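# Reseat two misplaced gears upright on furnace tray lugs

## Task

Correct the two wrongly placed gears so that each gear on the furnace tray rests flat on its lug with the small end facing up, then release them.

## Robot and tools

Robot: two identical six-joint arms, left_arm and right_arm, each with a two-finger parallel gripper. The names are labels only, not image sides. Base positions in the scene frame: left_arm at (-0.021, +0.263, 0) m, quat_wxyz (+0.999, 0, 0, +0.036); right_arm at (-0.045, -0.350, 0) m, quat_wxyz (+0.997, 0, 0, +0.082).

Scene frame: origin on the table surface midway between the arms, +z up, +x outward across the table, +y toward left_arm. Gripper fingers extend along the gripper's own +z; they open and close along its y. The reported end_effector_position is the midpoint between the finger pads, roughly 1 cm short of the fingertips, and may be a little off, especially with the arm stretched far.

Tool execute_actions, argument actions: a list holding zero or one item. Empty list: no motion, just returns the state. A motion item is {"rows": [...], "steps": n}, with n from 1 to 15 (default 15), each step being 1/30 s. rows has 1 to 15 rows; one row is used per step and the last row repeats if steps outnumber rows. A wait item is {"steps": n} without rows, n up to 300, counted from the previous result. Optional pictures (boolean) turns the camera images on or off; they come by default. A refused call moves nothing.

Each row is one flat list of 14 numbers covering both arms, always all 14 even if one arm stays still: left_arm waist, shoulder, elbow, wrist pitch, wrist yaw, wrist roll, opening, then the same seven for right_arm. The six joint values are absolute target angles in radians (joint space, same convention as the Joint positions line), not offsets. Stated ranges per arm: waist -2.880 to 2.880, shoulder 0.000 to 3.142, elbow 0.000 to 3.019, wrist pitch -1.693 to 1.571, wrist yaw -1.571 to 1.571, wrist roll -2.094 to 2.094. A target more than 0.019 rad beyond a range end, and farther out than the current angle, gets the call refused; true ends may differ from stated ones by up to 0.019 rad, and targets past a true end are clipped there, reported as "joint sent to its limit" (possibly for an earlier action). The opening is an absolute value from -1 (shut) to +1 (fully open, about 0.094 m between pads).

Motion limits: each step, the sent target stays within a fixed distance of the measured angle: 0.264 rad waist, 0.32 shoulder, 0.276 elbow, 0.33 wrist pitch, 0.186 wrist yaw, 0.522 wrist roll. If the targets would shift a gripper over 70 mm from where it is, all of that arm's targets are pulled back proportionally. So large moves take several actions. Between calls the arms keep heading to the last row sent until they have nearly stopped, or a step is HELD; after that only a new action moves them further. Fingers still in motion finish moving.

Result lines: the state line gives, per arm, gripper position (m) and quat_wxyz in the scene frame. Joint positions and Joint velocities list each arm's six joints (rad, rad/s) plus finger-pad gap (m, m/s). grip_measured is the measured opening on the same -1..1 scale as the command; each gripper's readings carry a constant error of up to about 1 mm. "joint command not followed" means a clearance check altered or blocked some joint targets; the rest of the row still ran. HELD marks steps on which your row was not (fully) sent.

Gripping: away from the extremes, fingers go to where grip_measured would equal the commanded value. To hold an object, command about 0.03 below its grip_measured for a firm hold, less for a gentler one. Pad force tops out near 50-62 N (lower on some grippers, and lower on parts under about 2 mm thick); first contact can spike briefly.

Cameras: cam_head_left, cam_head_right, cam_high, cam_low (504x504 each), cam_left_wrist and cam_right_wrist (616x616, fisheye), delivered in that order. Calibration lines give intrinsics and T_world_to_cam; fixed cameras may be off by a couple of degrees and some millimetres, and wrist camera poses derive from joint readings.

Tool zoom_image: camera (one of the six names) and region [x0, y0, x1, y1] in that camera's pixels, top-left origin, at most 504x504; returns an enlarged crop of the latest image.

Tool read_manual: optional section, only "licences"; returns licence text, moves nothing.

Tool finished_scene: scene (integer, the current scene's number). Call it only after releasing.

Avoid: dropping or knocking anything off the table (failure), letting the arms collide or push each other hard (can end the scene), slamming, slips and very hard pushes. Brief external tugs on held parts or pushes on loose objects may happen. Holding loads heats motors; a MOTOR HOT warning appears from 85 °C, and at 100 °C the arm loses power and falls (OVER-TEMPERATURE FAULT), so do not hold loads longer than needed. Smooth, economical motion is preferred.

Each tool is called after "Request:" by a JSON object that holds its "fn" and its "kwargs".

## Session

Request:
{"fn": "execute_actions", "kwargs": {"actions": []}}

Scene clock: 0.00 s of 6880.00 s.
left_arm: end_effector_position=(+0.7799, +0.4758, +0.3340) grip_measured=+1.000 end_effector_quat_wxyz=(+0.399, -0.056, +0.824, +0.398) | right_arm: end_effector_position=(+0.0978, -0.1280, +0.1114) grip_measured=+1.000 end_effector_quat_wxyz=(-0.049, -0.655, +0.740, -0.147)
Joint positions: left_arm=[ 0.059  2.042  2.027 -0.466 -0.66   0.406  0.094] | right_arm=[ 0.984  1.252  0.808 -1.341  0.227 -0.276  0.094]
Joint velocities: left_arm=[-0.005 -0.005 -0.002  0.002  0.066  0.022  0.   ] | right_arm=[-0.015 -0.015 -0.002  0.007 -0.022 -0.066  0.   ]

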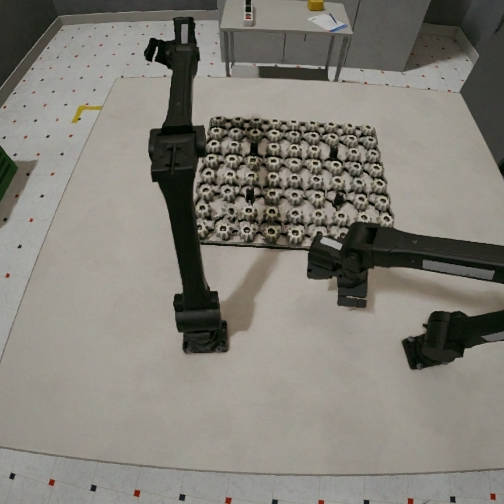

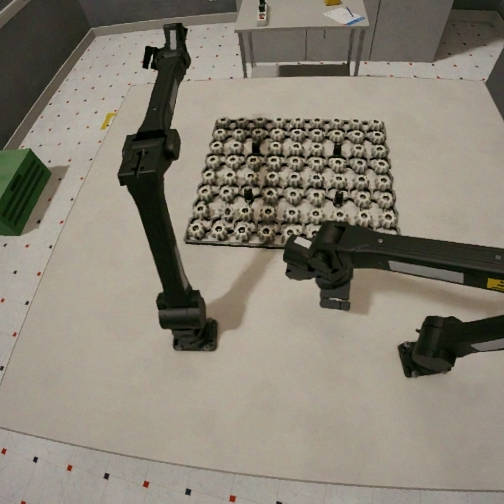

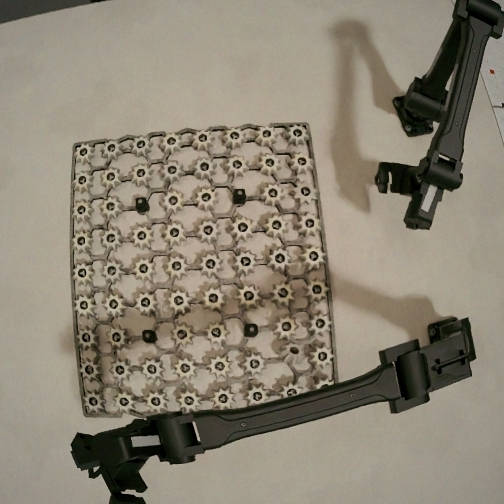

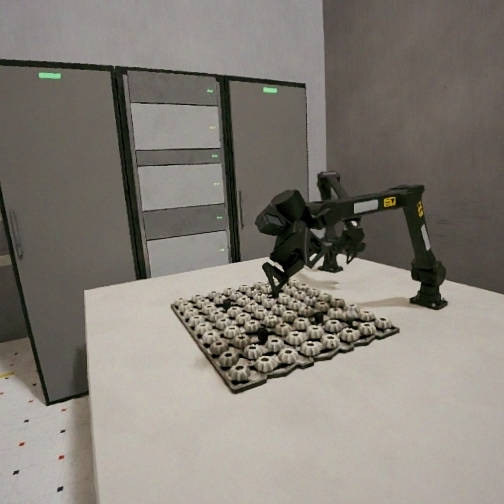

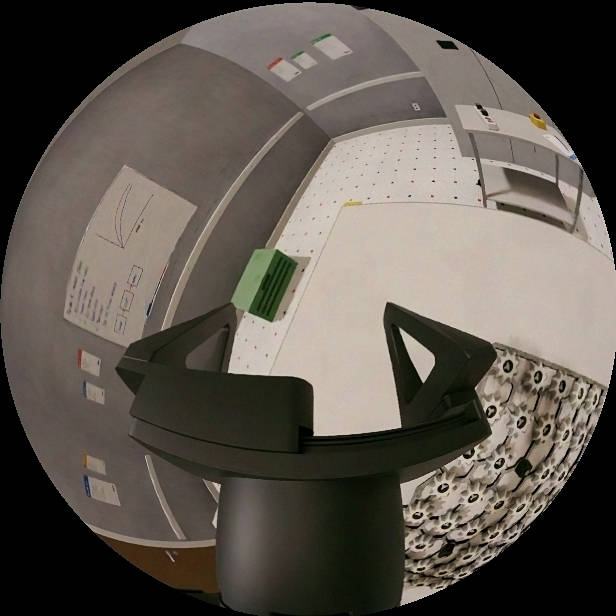

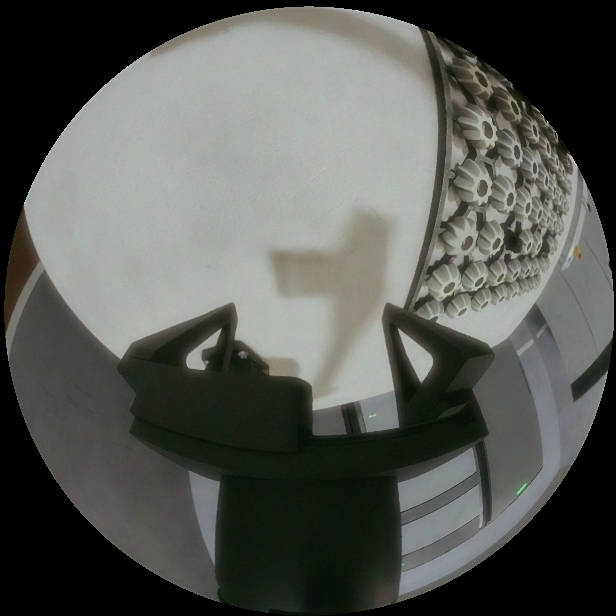

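Request:
{"fn": "zoom_image", "kwargs": {"camera": "cam_high", "region": [60, 110, 350, 420]}}

Request:
{"fn": "zoom_image", "kwargs": {"camera": "cam_head_right", "region": [170, 100, 420, 260]}}

Region (60, 110, 350, 420) of cam_high's 504x504 image, scaled by 1.626, with more detail than that image has; it fills the left 471 columns of this view, and the rest is white.

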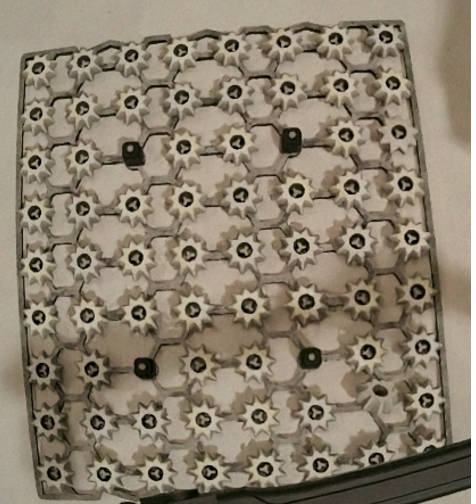

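Region (170, 100, 420, 260) of cam_head_right's 504x504 image, scaled by 2.016, with more detail than that image has; it fills the top 323 rows of this view, and the rest is white.

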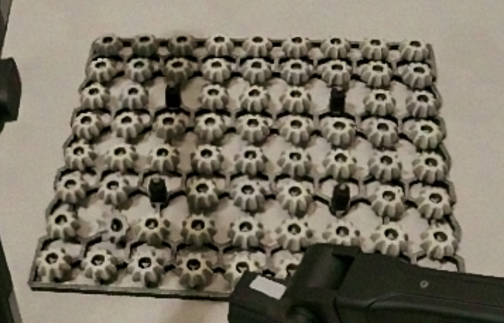

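Request:
{"fn": "execute_actions", "kwargs": {"actions": [{"rows":[[-0.273,1.498,1.186,-1.259,0,0,0.5,0.273,1.454,1.138,-1.255,0,0,0.5]]}], "pictures": false}}

Request:
{"fn": "execute_actions", "kwargs": {"actions": [{"steps":60}]}}

Scene clock: 67.67 s of 6880.00 s.
left_arm: end_effector_position=(+0.6192, +0.2201, +0.2427) grip_measured=+0.502 end_effector_quat_wxyz=(+0.253, +0.118, +0.955, +0.099) | right_arm: end_effector_position=(+0.2978, -0.1770, +0.1287) grip_measured=+0.502 end_effector_quat_wxyz=(-0.034, -0.258, +0.966, -0.009)
Joint positions: left_arm=[-0.19   1.708  1.596 -0.938 -0.189  0.18   0.071] | right_arm=[ 0.307  1.457  1.08  -1.264  0.003 -0.052  0.071]
Joint velocities: left_arm=[-0.64  -0.962 -1.067 -1.253  1.15  -0.418 -0.   ] | right_arm=[-1.441  0.005  0.178  0.022  0.037  0.256  0.   ]
Steps of this call (steps 1 to 90: nothing new was sent; then 64.17 s passed at rest; steps 91 to 105: all 15 steps of this action). Readings (joint positions):
91: left_arm=[0.056 2.036 2.018 -0.478 -0.636 0.390] | right_arm=[0.973 1.259 0.815 -1.340 0.178 -0.257]
92: left_arm=[0.053 2.020 1.993 -0.506 -0.608 0.370] | right_arm=[0.945 1.277 0.834 -1.337 0.123 -0.233]
94: left_arm=[0.035 1.982 1.937 -0.566 -0.553 0.335] | right_arm=[0.867 1.331 0.893 -1.321 0.062 -0.194]
98: left_arm=[-0.031 1.899 1.825 -0.686 -0.442 0.274] | right_arm=[0.685 1.420 1.007 -1.287 0.013 -0.131]
105: the state above

Scene clock: 69.67 s of 6880.00 s.
left_arm: end_effector_position=(+0.3905, +0.1763, +0.1457) grip_measured=+0.502 end_effector_quat_wxyz=(-0.006, +0.111, +0.994, +0.002) | right_arm: end_effector_position=(+0.3073, -0.1847, +0.1331) grip_measured=+0.502 end_effector_quat_wxyz=(-0.027, -0.224, +0.974, -0.007)
Joint positions: left_arm=[-0.281  1.497  1.173 -1.258 -0.003  0.015  0.071] | right_arm=[ 0.277  1.457  1.093 -1.263  0.001 -0.011  0.071]
Joint velocities: left_arm=[ 0.024 -0.015  0.002  0.002 -0.007  0.037 -0.001] | right_arm=[-0.005 -0.024  0.002  0.002  0.022 -0.051 -0.   ]
Steps of this call (steps 1 to 45: the robot went on to your last target; steps 46 to 60: nothing new was sent). Readings (joint positions):
1: left_arm=[-0.211 1.676 1.557 -0.983 -0.143 0.167] | right_arm=[0.266 1.457 1.085 -1.263 0.003 -0.043]
2: left_arm=[-0.230 1.645 1.515 -1.025 -0.104 0.155] | right_arm=[0.238 1.457 1.090 -1.263 0.004 -0.035]
4: left_arm=[-0.262 1.584 1.424 -1.096 -0.051 0.131] | right_arm=[0.222 1.457 1.093 -1.263 0.004 -0.025]
8: left_arm=[-0.287 1.498 1.242 -1.215 -0.003 0.075] | right_arm=[0.257 1.457 1.093 -1.263 0.002 -0.016]
60: the state above
All arms were judged still, so your last target was given up. Only a new action makes them travel on or press farther. Fingers that are still opening or closing keep moving.
camera_calibration (this result's frames):
cam_left_wrist: T_world_to_cam=[[-0.230918, -0.97296, -0.00498284, 0.266073], [-0.773175, 0.180388, 0.607997, 0.182542], [-0.590658, 0.14425, -0.793924, 0.44328], [0, 0, 0, 1]] pos_world=[0.464405, 0.162007, 0.242271]
cam_right_wrist: T_world_to_cam=[[0.432855, -0.901323, -0.0159014, -0.292197], [-0.690818, -0.34299, 0.636497, 0.0689222], [-0.579143, -0.264526, -0.771115, 0.353194], [0, 0, 0, 1]] pos_world=[0.378642, -0.146295, 0.223838]

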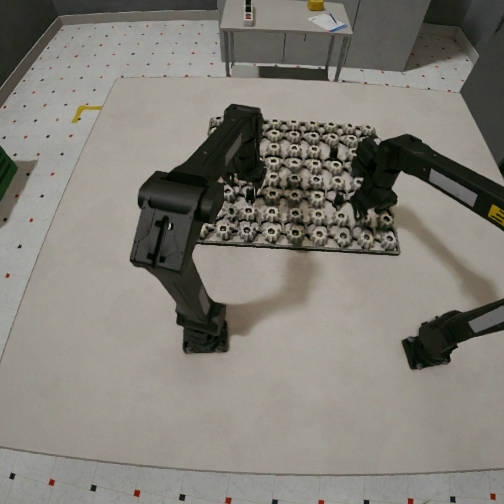

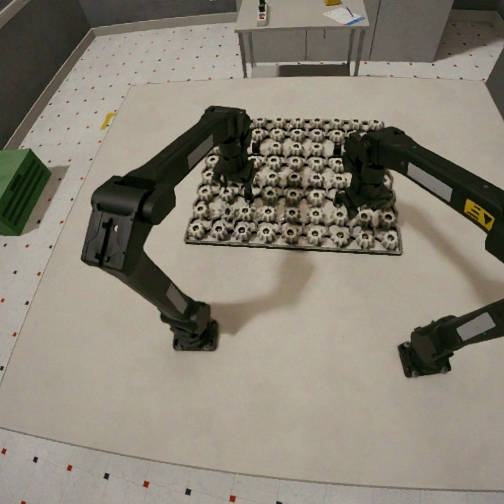

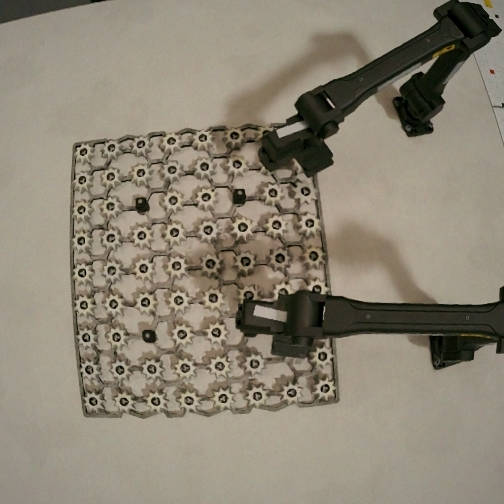

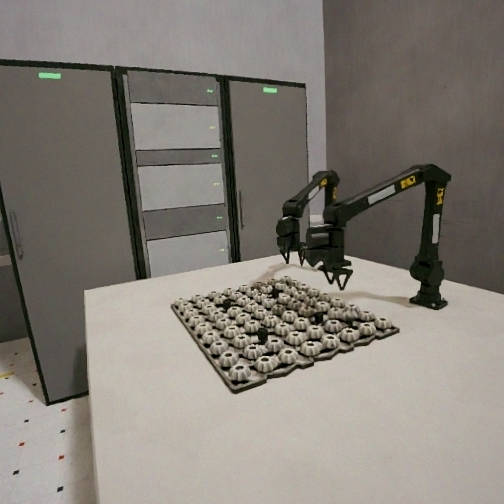

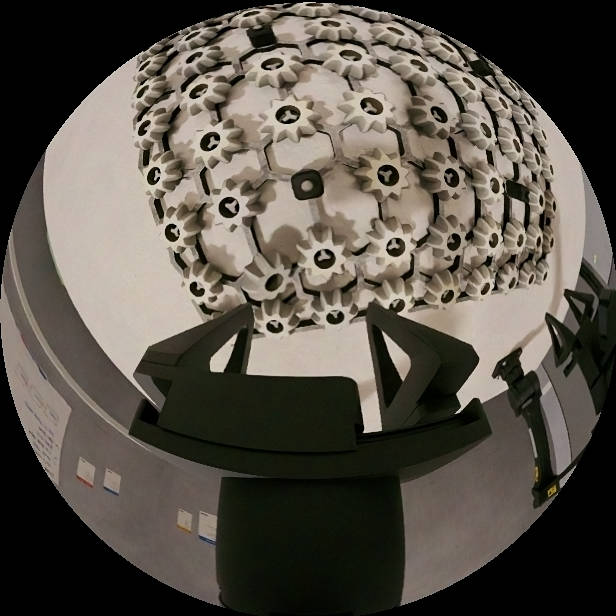

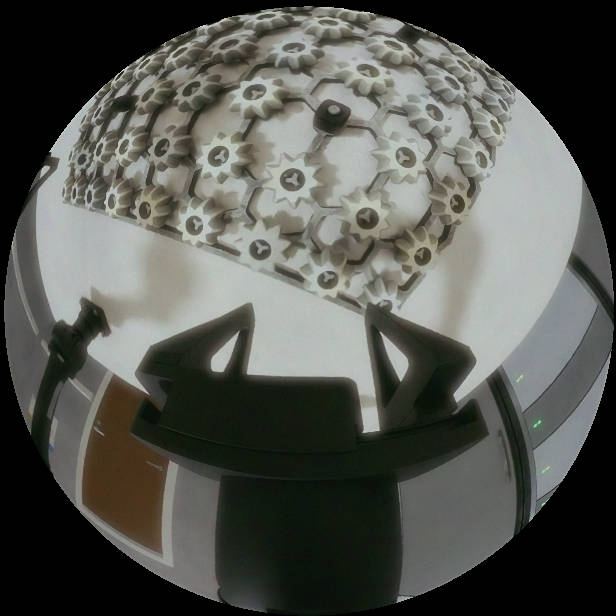

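Request:
{"fn": "execute_actions", "kwargs": {"actions": [{"rows":[[-0.16,1.462,0.958,-1.055,0,0.75,0.5,0.414,1.496,1.02,-1.05,0,0.15,0.5]]}], "pictures": false}}

Request:
{"fn": "execute_actions", "kwargs": {"actions": [{"steps":50}]}}

Scene clock: 94.90 s of 6880.00 s.
left_arm: end_effector_position=(+0.3540, +0.2331, +0.0778) grip_measured=+0.502 end_effector_quat_wxyz=(-0.008, +0.381, +0.925, -0.002) | right_arm: end_effector_position=(+0.2931, -0.1280, +0.0868) grip_measured=+0.502 end_effector_quat_wxyz=(+0.007, -0.223, +0.975, +0.003)
Joint positions: left_arm=[-0.152  1.466  0.943 -1.065 -0.001  0.702  0.071] | right_arm=[ 0.418  1.504  1.013 -1.064 -0.001  0.133  0.071]
Joint velocities: left_arm=[-0.024 -0.015  0.007  0.022 -0.007  0.198  0.   ] | right_arm=[-0.073  0.005  0.007 -0.027  0.081  0.066  0.001]
Steps of this call (steps 1 to 90: nothing new was sent; then 21.73 s passed at rest; steps 91 to 105: all 15 steps of this action). Readings (joint positions):
91: left_arm=[-0.275 1.494 1.154 -1.226 0.000 0.075] | right_arm=[0.286 1.457 1.082 -1.229 0.004 0.012]
92: left_arm=[-0.263 1.479 1.114 -1.165 0.002 0.158] | right_arm=[0.304 1.455 1.066 -1.164 0.005 0.038]
94: left_arm=[-0.217 1.460 1.023 -1.097 0.002 0.344] | right_arm=[0.362 1.467 1.038 -1.093 0.004 0.075]
98: left_arm=[-0.144 1.466 0.944 -1.080 -0.001 0.576] | right_arm=[0.439 1.500 1.016 -1.067 -0.001 0.111]
105: the state above

Scene clock: 96.57 s of 6880.00 s.
left_arm: end_effector_position=(+0.3540, +0.2328, +0.0778) grip_measured=+0.502 end_effector_quat_wxyz=(-0.008, +0.396, +0.918, -0.002) | right_arm: end_effector_position=(+0.2936, -0.1286, +0.0868) grip_measured=+0.502 end_effector_quat_wxyz=(+0.007, -0.219, +0.976, +0.003)
Joint positions: left_arm=[-0.153  1.466  0.943 -1.065 -0.001  0.735  0.071] | right_arm=[ 0.416  1.504  1.013 -1.064 -0.001  0.139  0.071]
Joint velocities: left_arm=[ 0.005 -0.024  0.022 -0.007 -0.007  0.051 -0.   ] | right_arm=[-0.005 -0.015  0.017  0.007  0.022  0.037  0.001]
Steps of this call (steps 1 to 30: the robot went on to your last target; steps 31 to 50: nothing new was sent). Readings (joint positions):
1: left_arm=[-0.153 1.466 0.943 -1.065 -0.001 0.709] | right_arm=[0.417 1.504 1.013 -1.064 -0.001 0.134]
2: left_arm=[-0.153 1.466 0.943 -1.065 -0.001 0.714] | right_arm=[0.416 1.504 1.013 -1.064 -0.001 0.135]
4: left_arm=[-0.153 1.466 0.943 -1.065 -0.001 0.722] | right_arm=[0.416 1.504 1.013 -1.064 -0.001 0.136]
8: left_arm=[-0.153 1.466 0.943 -1.065 -0.001 0.730] | right_arm=[0.416 1.504 1.013 -1.064 -0.001 0.137]
50: the state above
All arms were judged still, so your last target was given up. Only a new action makes them travel on or press farther. Fingers that are still opening or closing keep moving.
camera_calibration (this result's frames):
cam_left_wrist: T_world_to_cam=[[-0.73478, -0.678263, 0.00756825, 0.421076], [-0.534721, 0.58607, 0.608765, 0.0064733], [-0.417338, 0.443261, -0.793315, 0.228661], [0, 0, 0, 1]] pos_world=[0.408289, 0.18045, 0.174272]
cam_right_wrist: T_world_to_cam=[[0.424572, -0.905166, -0.0203116, -0.234052], [-0.732341, -0.356526, 0.580143, 0.123543], [-0.532367, -0.231438, -0.814261, 0.318634], [0, 0, 0, 1]] pos_world=[0.359479, -0.0940658, 0.183025]

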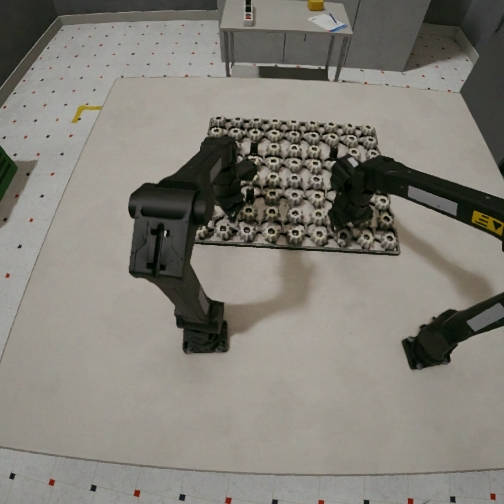

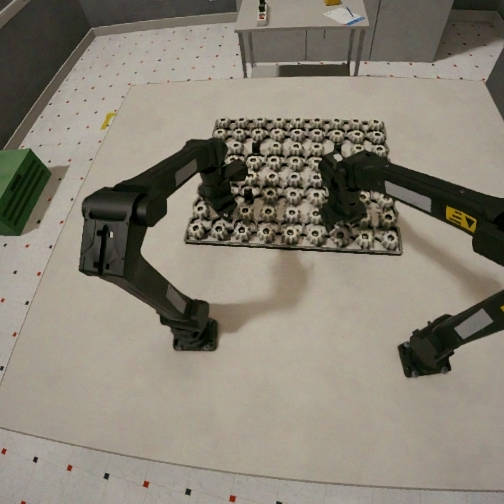

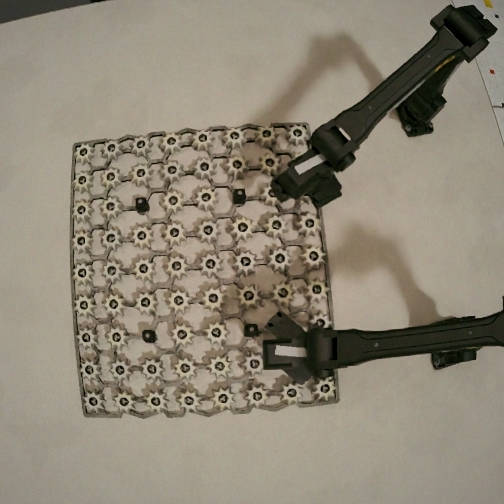

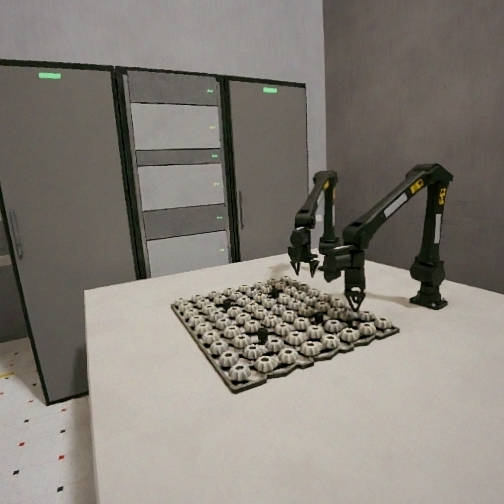

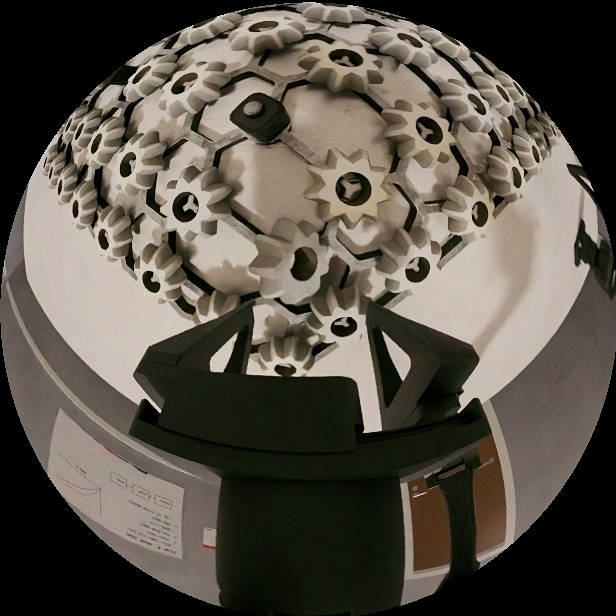

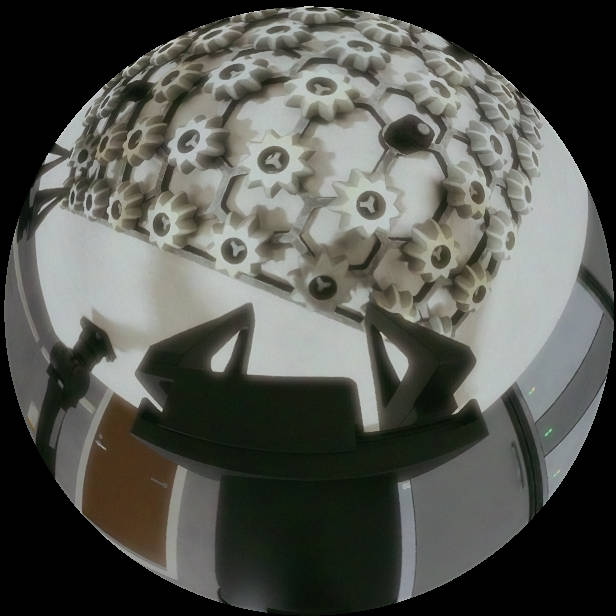

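Request:
{"fn": "execute_actions", "kwargs": {"actions": [{"rows":[[-0.145,1.562,0.92,-0.903,0,0.76,0.5,0.41,1.57,0.927,-0.903,0,-0.2,0.5]]}], "pictures": false}}

Request:
{"fn": "execute_actions", "kwargs": {"actions": [{"steps":40}]}}

Scene clock: 115.10 s of 6880.00 s.
left_arm: end_effector_position=(+0.3748, +0.2311, +0.0354) grip_measured=+0.502 end_effector_quat_wxyz=(+0.008, +0.401, +0.916, +0.003) | right_arm: end_effector_position=(+0.2874, -0.1366, +0.0316) grip_measured=+0.502 end_effector_quat_wxyz=(+0.001, -0.366, +0.930, -0.002)
Joint positions: left_arm=[-0.153  1.564  0.923 -0.912 -0.001  0.745  0.071] | right_arm=[ 0.411  1.574  0.923 -0.918  0.005 -0.176  0.071]
Joint velocities: left_arm=[ 0.015 -0.005  0.012 -0.002 -0.007  0.066  0.   ] | right_arm=[ 0.005  0.005 -0.007 -0.007  0.007 -0.11   0.   ]
Steps of this call (steps 1 to 90: nothing new was sent; then 15.03 s passed at rest; steps 91 to 105: all 15 steps of this action). Readings (joint positions):
91: left_arm=[-0.153 1.470 0.940 -1.040 -0.001 0.737] | right_arm=[0.416 1.506 1.001 -1.036 -0.001 0.091]
92: left_arm=[-0.153 1.478 0.937 -0.994 -0.001 0.739] | right_arm=[0.416 1.507 0.984 -0.986 -0.001 0.034]
94: left_arm=[-0.153 1.512 0.937 -0.936 -0.001 0.741] | right_arm=[0.416 1.527 0.952 -0.936 -0.001 -0.047]
98: left_arm=[-0.153 1.560 0.928 -0.914 -0.001 0.744] | right_arm=[0.412 1.570 0.926 -0.921 0.007 -0.132]
105: the state above

Scene clock: 116.43 s of 6880.00 s.
left_arm: end_effector_position=(+0.3748, +0.2311, +0.0354) grip_measured=+0.502 end_effector_quat_wxyz=(+0.008, +0.401, +0.916, +0.003) | right_arm: end_effector_position=(+0.2874, -0.1366, +0.0316) grip_measured=+0.502 end_effector_quat_wxyz=(+0.001, -0.372, +0.928, -0.002)
Joint positions: left_arm=[-0.153  1.564  0.923 -0.912 -0.001  0.745  0.071] | right_arm=[ 0.411  1.574  0.923 -0.918  0.005 -0.188  0.071]
Joint velocities: left_arm=[-0.005 -0.015 -0.007 -0.007 -0.022  0.066 -0.   ] | right_arm=[ 0.005 -0.015  0.007  0.007 -0.051 -0.007 -0.   ]
Steps of this call (steps 1 to 30: the robot went on to your last target; steps 31 to 40: nothing new was sent). Readings (joint positions):
1: left_arm=[-0.153 1.564 0.923 -0.912 -0.001 0.745] | right_arm=[0.411 1.574 0.923 -0.918 0.005 -0.178]
2: left_arm=[-0.153 1.564 0.923 -0.912 -0.001 0.745] | right_arm=[0.411 1.574 0.923 -0.918 0.005 -0.180]
4: left_arm=[-0.153 1.564 0.923 -0.912 -0.001 0.745] | right_arm=[0.411 1.574 0.923 -0.918 0.005 -0.183]
8: left_arm=[-0.153 1.564 0.923 -0.912 -0.001 0.745] | right_arm=[0.411 1.574 0.923 -0.918 0.005 -0.186]
40: the state above
All arms were judged still, so your last target was given up. Only a new action makes them travel on or press farther. Fingers that are still opening or closing keep moving.
camera_calibration (this result's frames):
cam_left_wrist: T_world_to_cam=[[-0.741598, -0.670669, -0.0153206, 0.437107], [-0.548683, 0.593255, 0.589063, 0.0486204], [-0.385977, 0.445254, -0.807942, 0.192701], [0, 0, 0, 1]] pos_world=[0.425213, 0.178509, 0.133747]
cam_right_wrist: T_world_to_cam=[[0.687962, -0.725651, -0.0118098, -0.291234], [-0.580153, -0.559652, 0.591787, 0.0762878], [-0.43604, -0.400275, -0.806008, 0.217581], [0, 0, 0, 1]] pos_world=[0.33949, -0.0815473, 0.126786]

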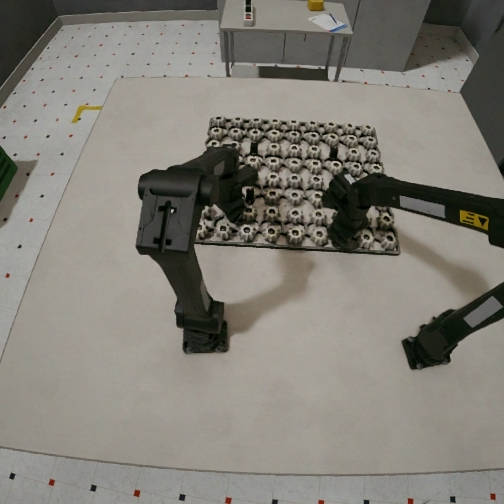

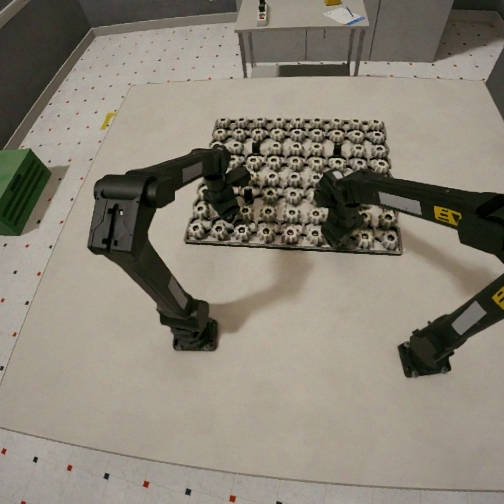

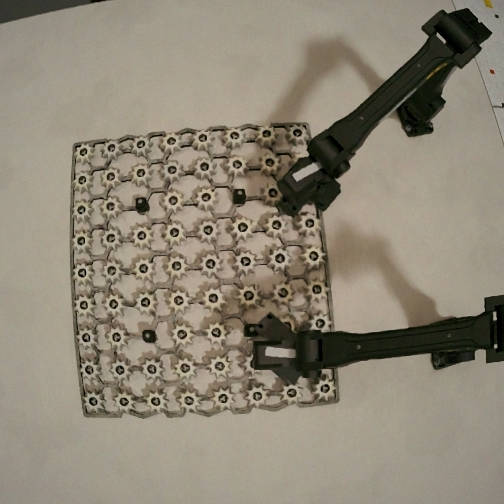

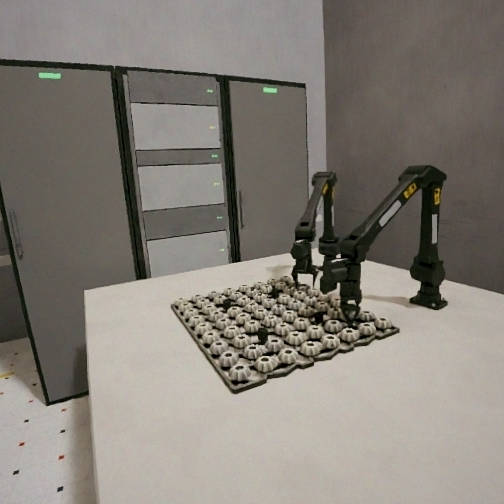

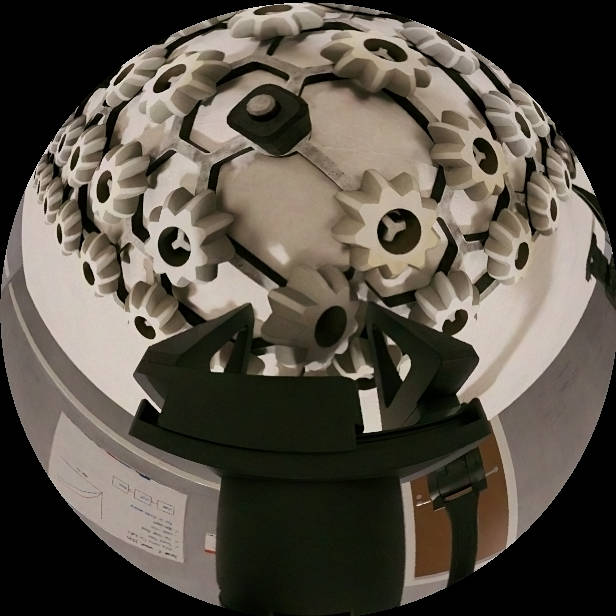

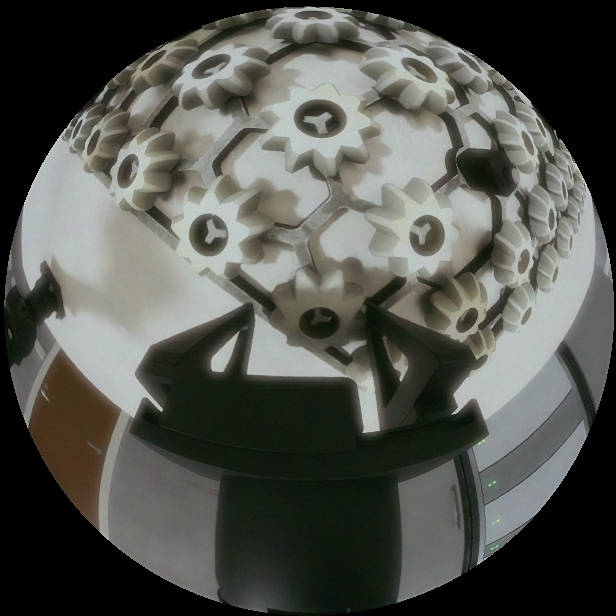

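Request:
{"fn": "execute_actions", "kwargs": {"actions": [{"rows":[[-0.153,1.59,0.923,-0.885,0,0.745,0.5,0.41,1.588,0.923,-0.895,0,-0.19,0.5]]}], "pictures": false}}

Request:
{"fn": "execute_actions", "kwargs": {"actions": [{"rows":[[-0.118,1.612,0.96,-0.90,0,0.745,0.5,0.41,1.588,0.923,-0.895,0,-0.19,0.0]]}], "pictures": false}}

Request:
{"fn": "execute_actions", "kwargs": {"actions": [{"steps":30}]}}

Scene clock: 136.87 s of 6880.00 s.
left_arm: end_effector_position=(+0.3782, +0.2309, +0.0330) grip_measured=+0.502 end_effector_quat_wxyz=(+0.013, +0.401, +0.916, +0.005) | right_arm: end_effector_position=(+0.2889, -0.1354, +0.0308) grip_measured=+0.502 end_effector_quat_wxyz=(+0.004, -0.372, +0.928, -0.001)
Joint positions: left_arm=[-0.153  1.57   0.923 -0.896 -0.001  0.745  0.071] | right_arm=[ 0.411  1.577  0.923 -0.909  0.004 -0.188  0.071]
Joint velocities: left_arm=[-0.005  0.005 -0.007  0.012  0.007 -0.007 -0.001] | right_arm=[ 0.005 -0.015 -0.012 -0.007  0.037 -0.081  0.   ]
Steps of this call (steps 1 to 90: nothing new was sent; then 16.93 s passed at rest; steps 91 to 105: all 15 steps of this action). Readings (joint positions):
91: left_arm=[-0.153 1.564 0.923 -0.910 -0.001 0.745] | right_arm=[0.411 1.574 0.923 -0.917 0.005 -0.188]
92: left_arm=[-0.153 1.565 0.923 -0.905 -0.001 0.745] | right_arm=[0.411 1.575 0.923 -0.915 0.004 -0.188]
94: left_arm=[-0.153 1.567 0.923 -0.898 -0.001 0.745] | right_arm=[0.411 1.575 0.923 -0.911 0.004 -0.188]
98: left_arm=[-0.153 1.570 0.923 -0.896 -0.001 0.745] | right_arm=[0.411 1.577 0.923 -0.909 0.004 -0.188]
105: the state above

Scene clock: 137.37 s of 6880.00 s.
left_arm: end_effector_position=(+0.3756, +0.2422, +0.0231) grip_measured=+0.502 end_effector_quat_wxyz=(-0.001, +0.388, +0.922, -0.001) | right_arm: end_effector_position=(+0.2913, -0.1382, +0.0307) grip_measured=+0.218 end_effector_quat_wxyz=(+0.006, -0.368, +0.930, -0.003)
Joint positions: left_arm=[-0.124  1.597  0.923 -0.899  0.001  0.745  0.071] | right_arm=[ 0.403  1.577  0.923 -0.907  0.008 -0.188  0.057]
Joint velocities: left_arm=[-0.015 -0.024  0.002 -0.012 -0.051  0.022  0.   ] | right_arm=[ 0.005 -0.005 -0.007  0.002  0.066  0.007 -0.001]
Steps of this call (steps 1 to 15: all 15 steps of this action). Readings (joint positions):
1: left_arm=[-0.151 1.572 0.923 -0.896 -0.001 0.745] | right_arm=[0.411 1.577 0.923 -0.909 0.009 -0.188]
2: left_arm=[-0.148 1.574 0.923 -0.896 -0.000 0.745] | right_arm=[0.407 1.577 0.923 -0.907 0.014 -0.188]
4: left_arm=[-0.137 1.582 0.923 -0.896 -0.000 0.745] | right_arm=[0.403 1.577 0.923 -0.907 0.008 -0.188]
8: left_arm=[-0.124 1.596 0.923 -0.899 0.001 0.745] | right_arm=[0.403 1.577 0.923 -0.907 0.008 -0.188]
15: the state above

Scene clock: 138.37 s of 6880.00 s.
left_arm: end_effector_position=(+0.3756, +0.2422, +0.0231) grip_measured=+0.502 end_effector_quat_wxyz=(-0.001, +0.388, +0.922, -0.001) | right_arm: end_effector_position=(+0.2913, -0.1382, +0.0307) grip_measured=+0.218 end_effector_quat_wxyz=(+0.006, -0.368, +0.930, -0.003)
Joint positions: left_arm=[-0.124  1.597  0.923 -0.899  0.001  0.745  0.071] | right_arm=[ 0.403  1.577  0.923 -0.907  0.008 -0.188  0.057]
Joint velocities: left_arm=[-0.005 -0.005  0.007 -0.007  0.007  0.007 -0.   ] | right_arm=[ 0.005  0.005  0.012  0.012 -0.037 -0.022  0.001]
Steps of this call (steps 1 to 15: the robot went on to your last target; steps 16 to 30: nothing new was sent). Readings (joint positions):
1: left_arm=[-0.124 1.597 0.923 -0.899 0.001 0.745] | right_arm=[0.403 1.577 0.923 -0.907 0.008 -0.188]
2: left_arm=[-0.124 1.597 0.923 -0.899 0.001 0.745] | right_arm=[0.403 1.577 0.923 -0.907 0.008 -0.188]
4: left_arm=[-0.124 1.597 0.923 -0.899 0.001 0.745] | right_arm=[0.403 1.577 0.923 -0.907 0.008 -0.188]
8: left_arm=[-0.124 1.597 0.923 -0.899 0.001 0.745] | right_arm=[0.403 1.577 0.923 -0.907 0.008 -0.188]
30: the state above
All arms were judged still, so your last target was given up. Only a new action makes them travel on or press farther. Fingers that are still opening or closing keep moving.
camera_calibration (this result's frames):
cam_left_wrist: T_world_to_cam=[[-0.72201, -0.691882, -0.000576059, 0.442396], [-0.554254, 0.57789, 0.599038, 0.0552992], [-0.414131, 0.43283, -0.800721, 0.191545], [0, 0, 0, 1]] pos_world=[0.429389, 0.191223, 0.120502]
cam_right_wrist: T_world_to_cam=[[0.682753, -0.730617, -0.00689424, -0.294425], [-0.589459, -0.556369, 0.585655, 0.0816069], [-0.431725, -0.395794, -0.810531, 0.217363], [0, 0, 0, 1]] pos_world=[0.342964, -0.0836774, 0.126356]

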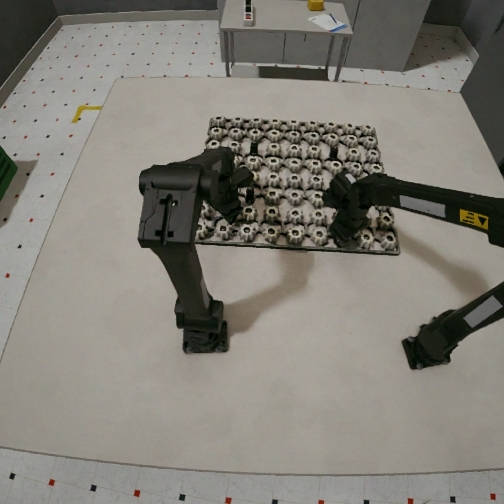

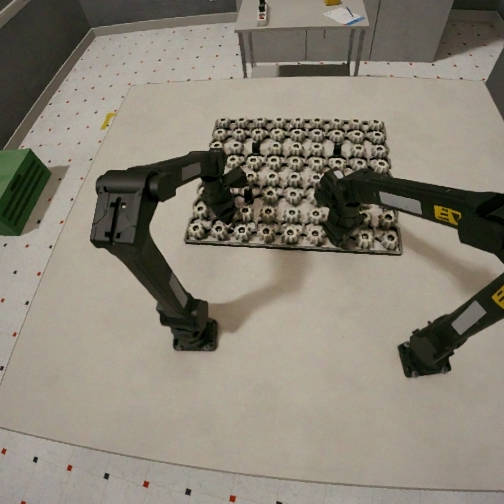

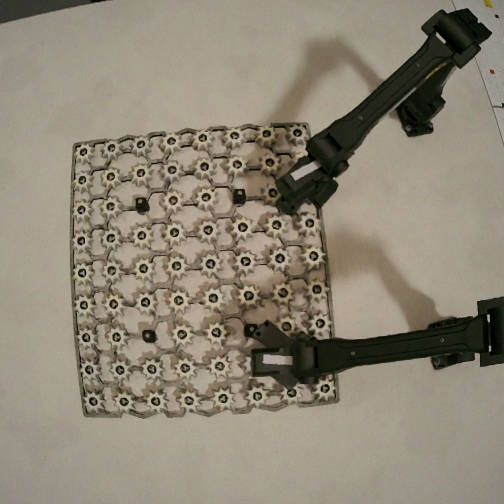

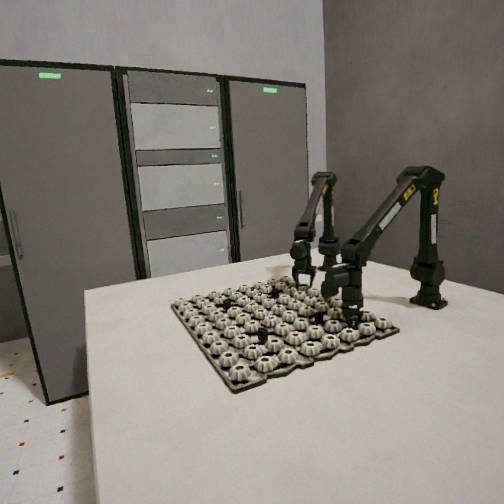

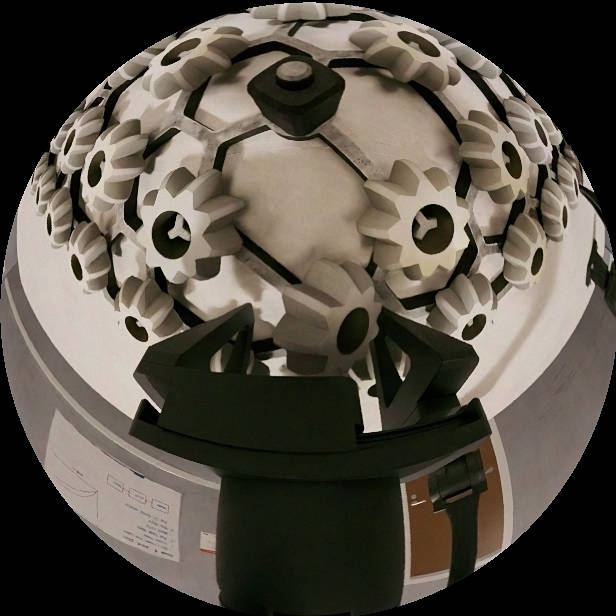

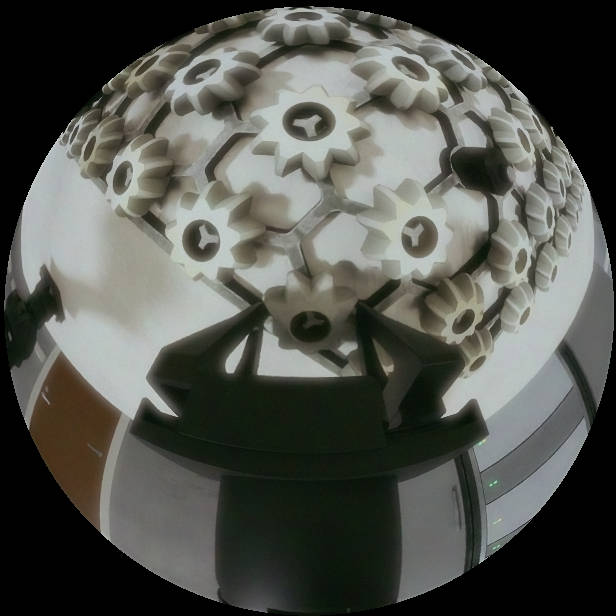

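Request:
{"fn": "execute_actions", "kwargs": {"actions": [{"rows":[[-0.124,1.597,0.923,-0.899,0,0.745,0.2,0.405,1.5,1.03,-1.07,0,-0.19,0.17]]}], "pictures": false}}

Request:
{"fn": "execute_actions", "kwargs": {"actions": [{"steps":30}]}}

Scene clock: 145.83 s of 6880.00 s.
left_arm: end_effector_position=(+0.3755, +0.2426, +0.0231) grip_measured=+0.203 end_effector_quat_wxyz=(-0.001, +0.388, +0.922, +0.000) | right_arm: end_effector_position=(+0.2847, -0.1414, +0.0730) grip_measured=+0.218 end_effector_quat_wxyz=(-0.010, -0.368, +0.930, -0.003)
Joint positions: left_arm=[-0.124  1.597  0.923 -0.899 -0.001  0.745  0.057] | right_arm=[ 0.403  1.51   0.977 -1.059  0.002 -0.188  0.057]
Joint velocities: left_arm=[-0.005 -0.005  0.002  0.007 -0.037 -0.007  0.   ] | right_arm=[ 0.005 -0.005 -0.017 -0.002  0.095 -0.066 -0.   ]
Steps of this call (steps 1 to 90: nothing new was sent; then 3.97 s passed at rest; steps 91 to 105: all 15 steps of this action). Readings (joint positions):
91: left_arm=[-0.124 1.597 0.923 -0.899 0.003 0.745] | right_arm=[0.403 1.575 0.931 -0.930 0.010 -0.188]
92: left_arm=[-0.124 1.597 0.923 -0.899 0.003 0.745] | right_arm=[0.403 1.574 0.944 -0.962 0.009 -0.188]
94: left_arm=[-0.124 1.597 0.923 -0.899 -0.000 0.745] | right_arm=[0.403 1.560 0.970 -1.016 0.004 -0.188]
98: left_arm=[-0.124 1.597 0.923 -0.899 -0.001 0.745] | right_arm=[0.403 1.517 0.977 -1.053 0.002 -0.188]
105: the state above

Scene clock: 146.83 s of 6880.00 s.
left_arm: end_effector_position=(+0.3755, +0.2426, +0.0231) grip_measured=+0.203 end_effector_quat_wxyz=(-0.001, +0.388, +0.922, +0.000) | right_arm: end_effector_position=(+0.2847, -0.1414, +0.0730) grip_measured=+0.218 end_effector_quat_wxyz=(-0.010, -0.368, +0.930, -0.003)
Joint positions: left_arm=[-0.124  1.597  0.923 -0.899 -0.001  0.745  0.057] | right_arm=[ 0.403  1.51   0.977 -1.059  0.002 -0.188  0.057]
Joint velocities: left_arm=[-0.005  0.005  0.002  0.007 -0.037 -0.095 -0.   ] | right_arm=[-0.005 -0.005  0.012  0.022 -0.095  0.022 -0.001]
Steps of this call (steps 1 to 15: the robot went on to your last target; steps 16 to 30: nothing new was sent). Readings (joint positions):
1: left_arm=[-0.124 1.597 0.923 -0.899 -0.001 0.745] | right_arm=[0.403 1.510 0.977 -1.059 0.002 -0.188]
2: left_arm=[-0.124 1.597 0.923 -0.899 -0.001 0.745] | right_arm=[0.403 1.510 0.977 -1.059 0.002 -0.188]
4: left_arm=[-0.124 1.597 0.923 -0.899 -0.001 0.745] | right_arm=[0.403 1.510 0.977 -1.059 0.002 -0.188]
8: left_arm=[-0.124 1.597 0.923 -0.899 -0.001 0.745] | right_arm=[0.403 1.510 0.977 -1.059 0.002 -0.188]
30: the state above
All arms were judged still, so your last target was given up. Only a new action makes them travel on or press farther. Fingers that are still opening or closing keep moving.
camera_calibration (this result's frames):
cam_left_wrist: T_world_to_cam=[[-0.722013, -0.691876, -0.00198037, 0.44265], [-0.554093, 0.57651, 0.600515, 0.0552688], [-0.41434, 0.434677, -0.799611, 0.190947], [0, 0, 0, 1]] pos_world=[0.42934, 0.191396, 0.12037]
cam_right_wrist: T_world_to_cam=[[0.682365, -0.730785, -0.0181954, -0.29107], [-0.572065, -0.549326, 0.609084, 0.0455162], [-0.455105, -0.405208, -0.792897, 0.251598], [0, 0, 0, 1]] pos_world=[0.339157, -0.0857569, 0.166472]

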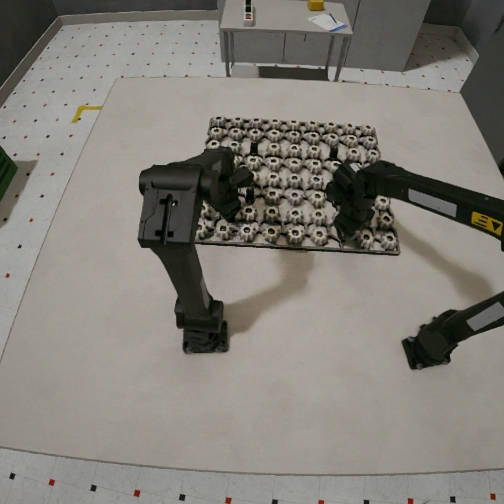

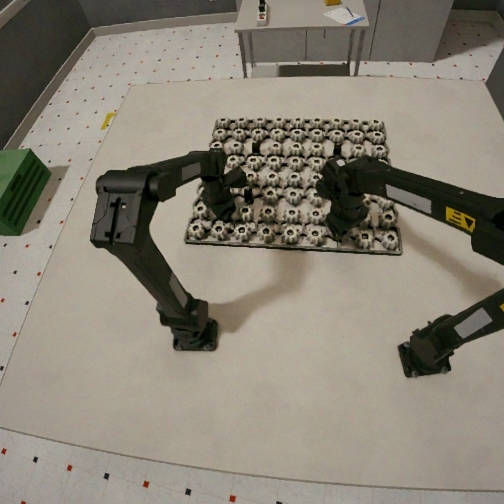

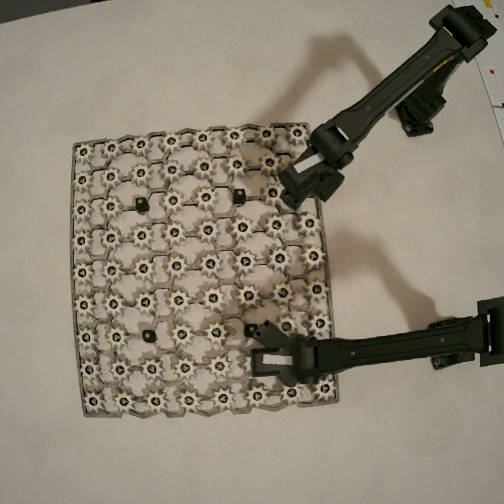

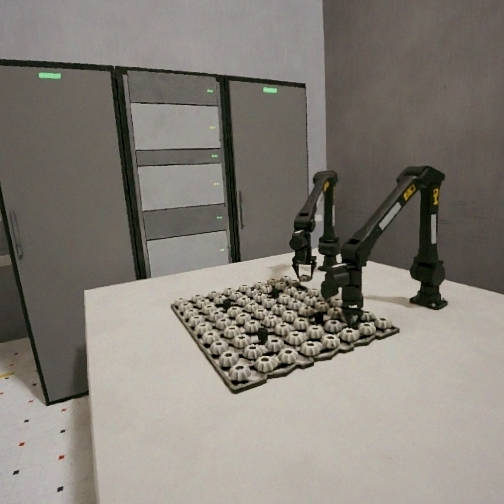

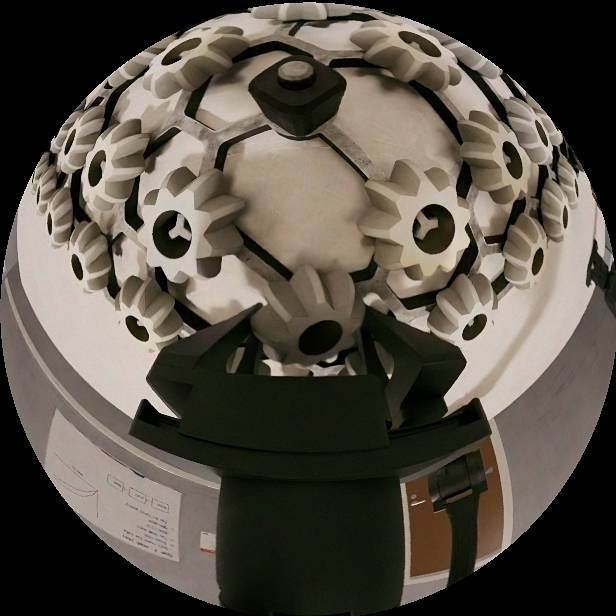

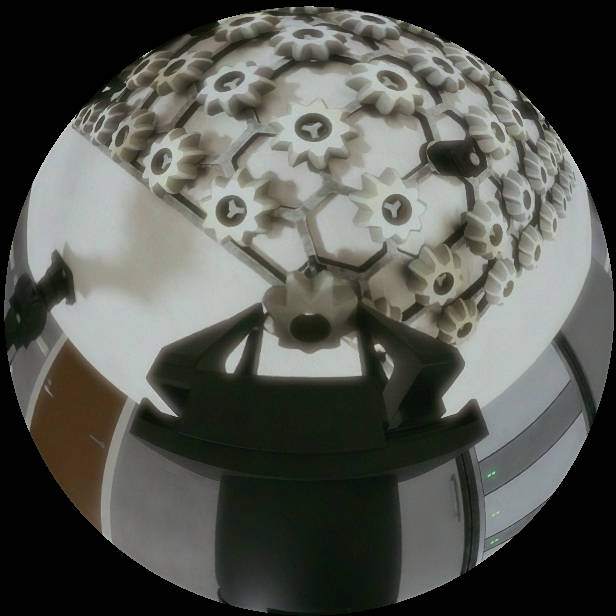

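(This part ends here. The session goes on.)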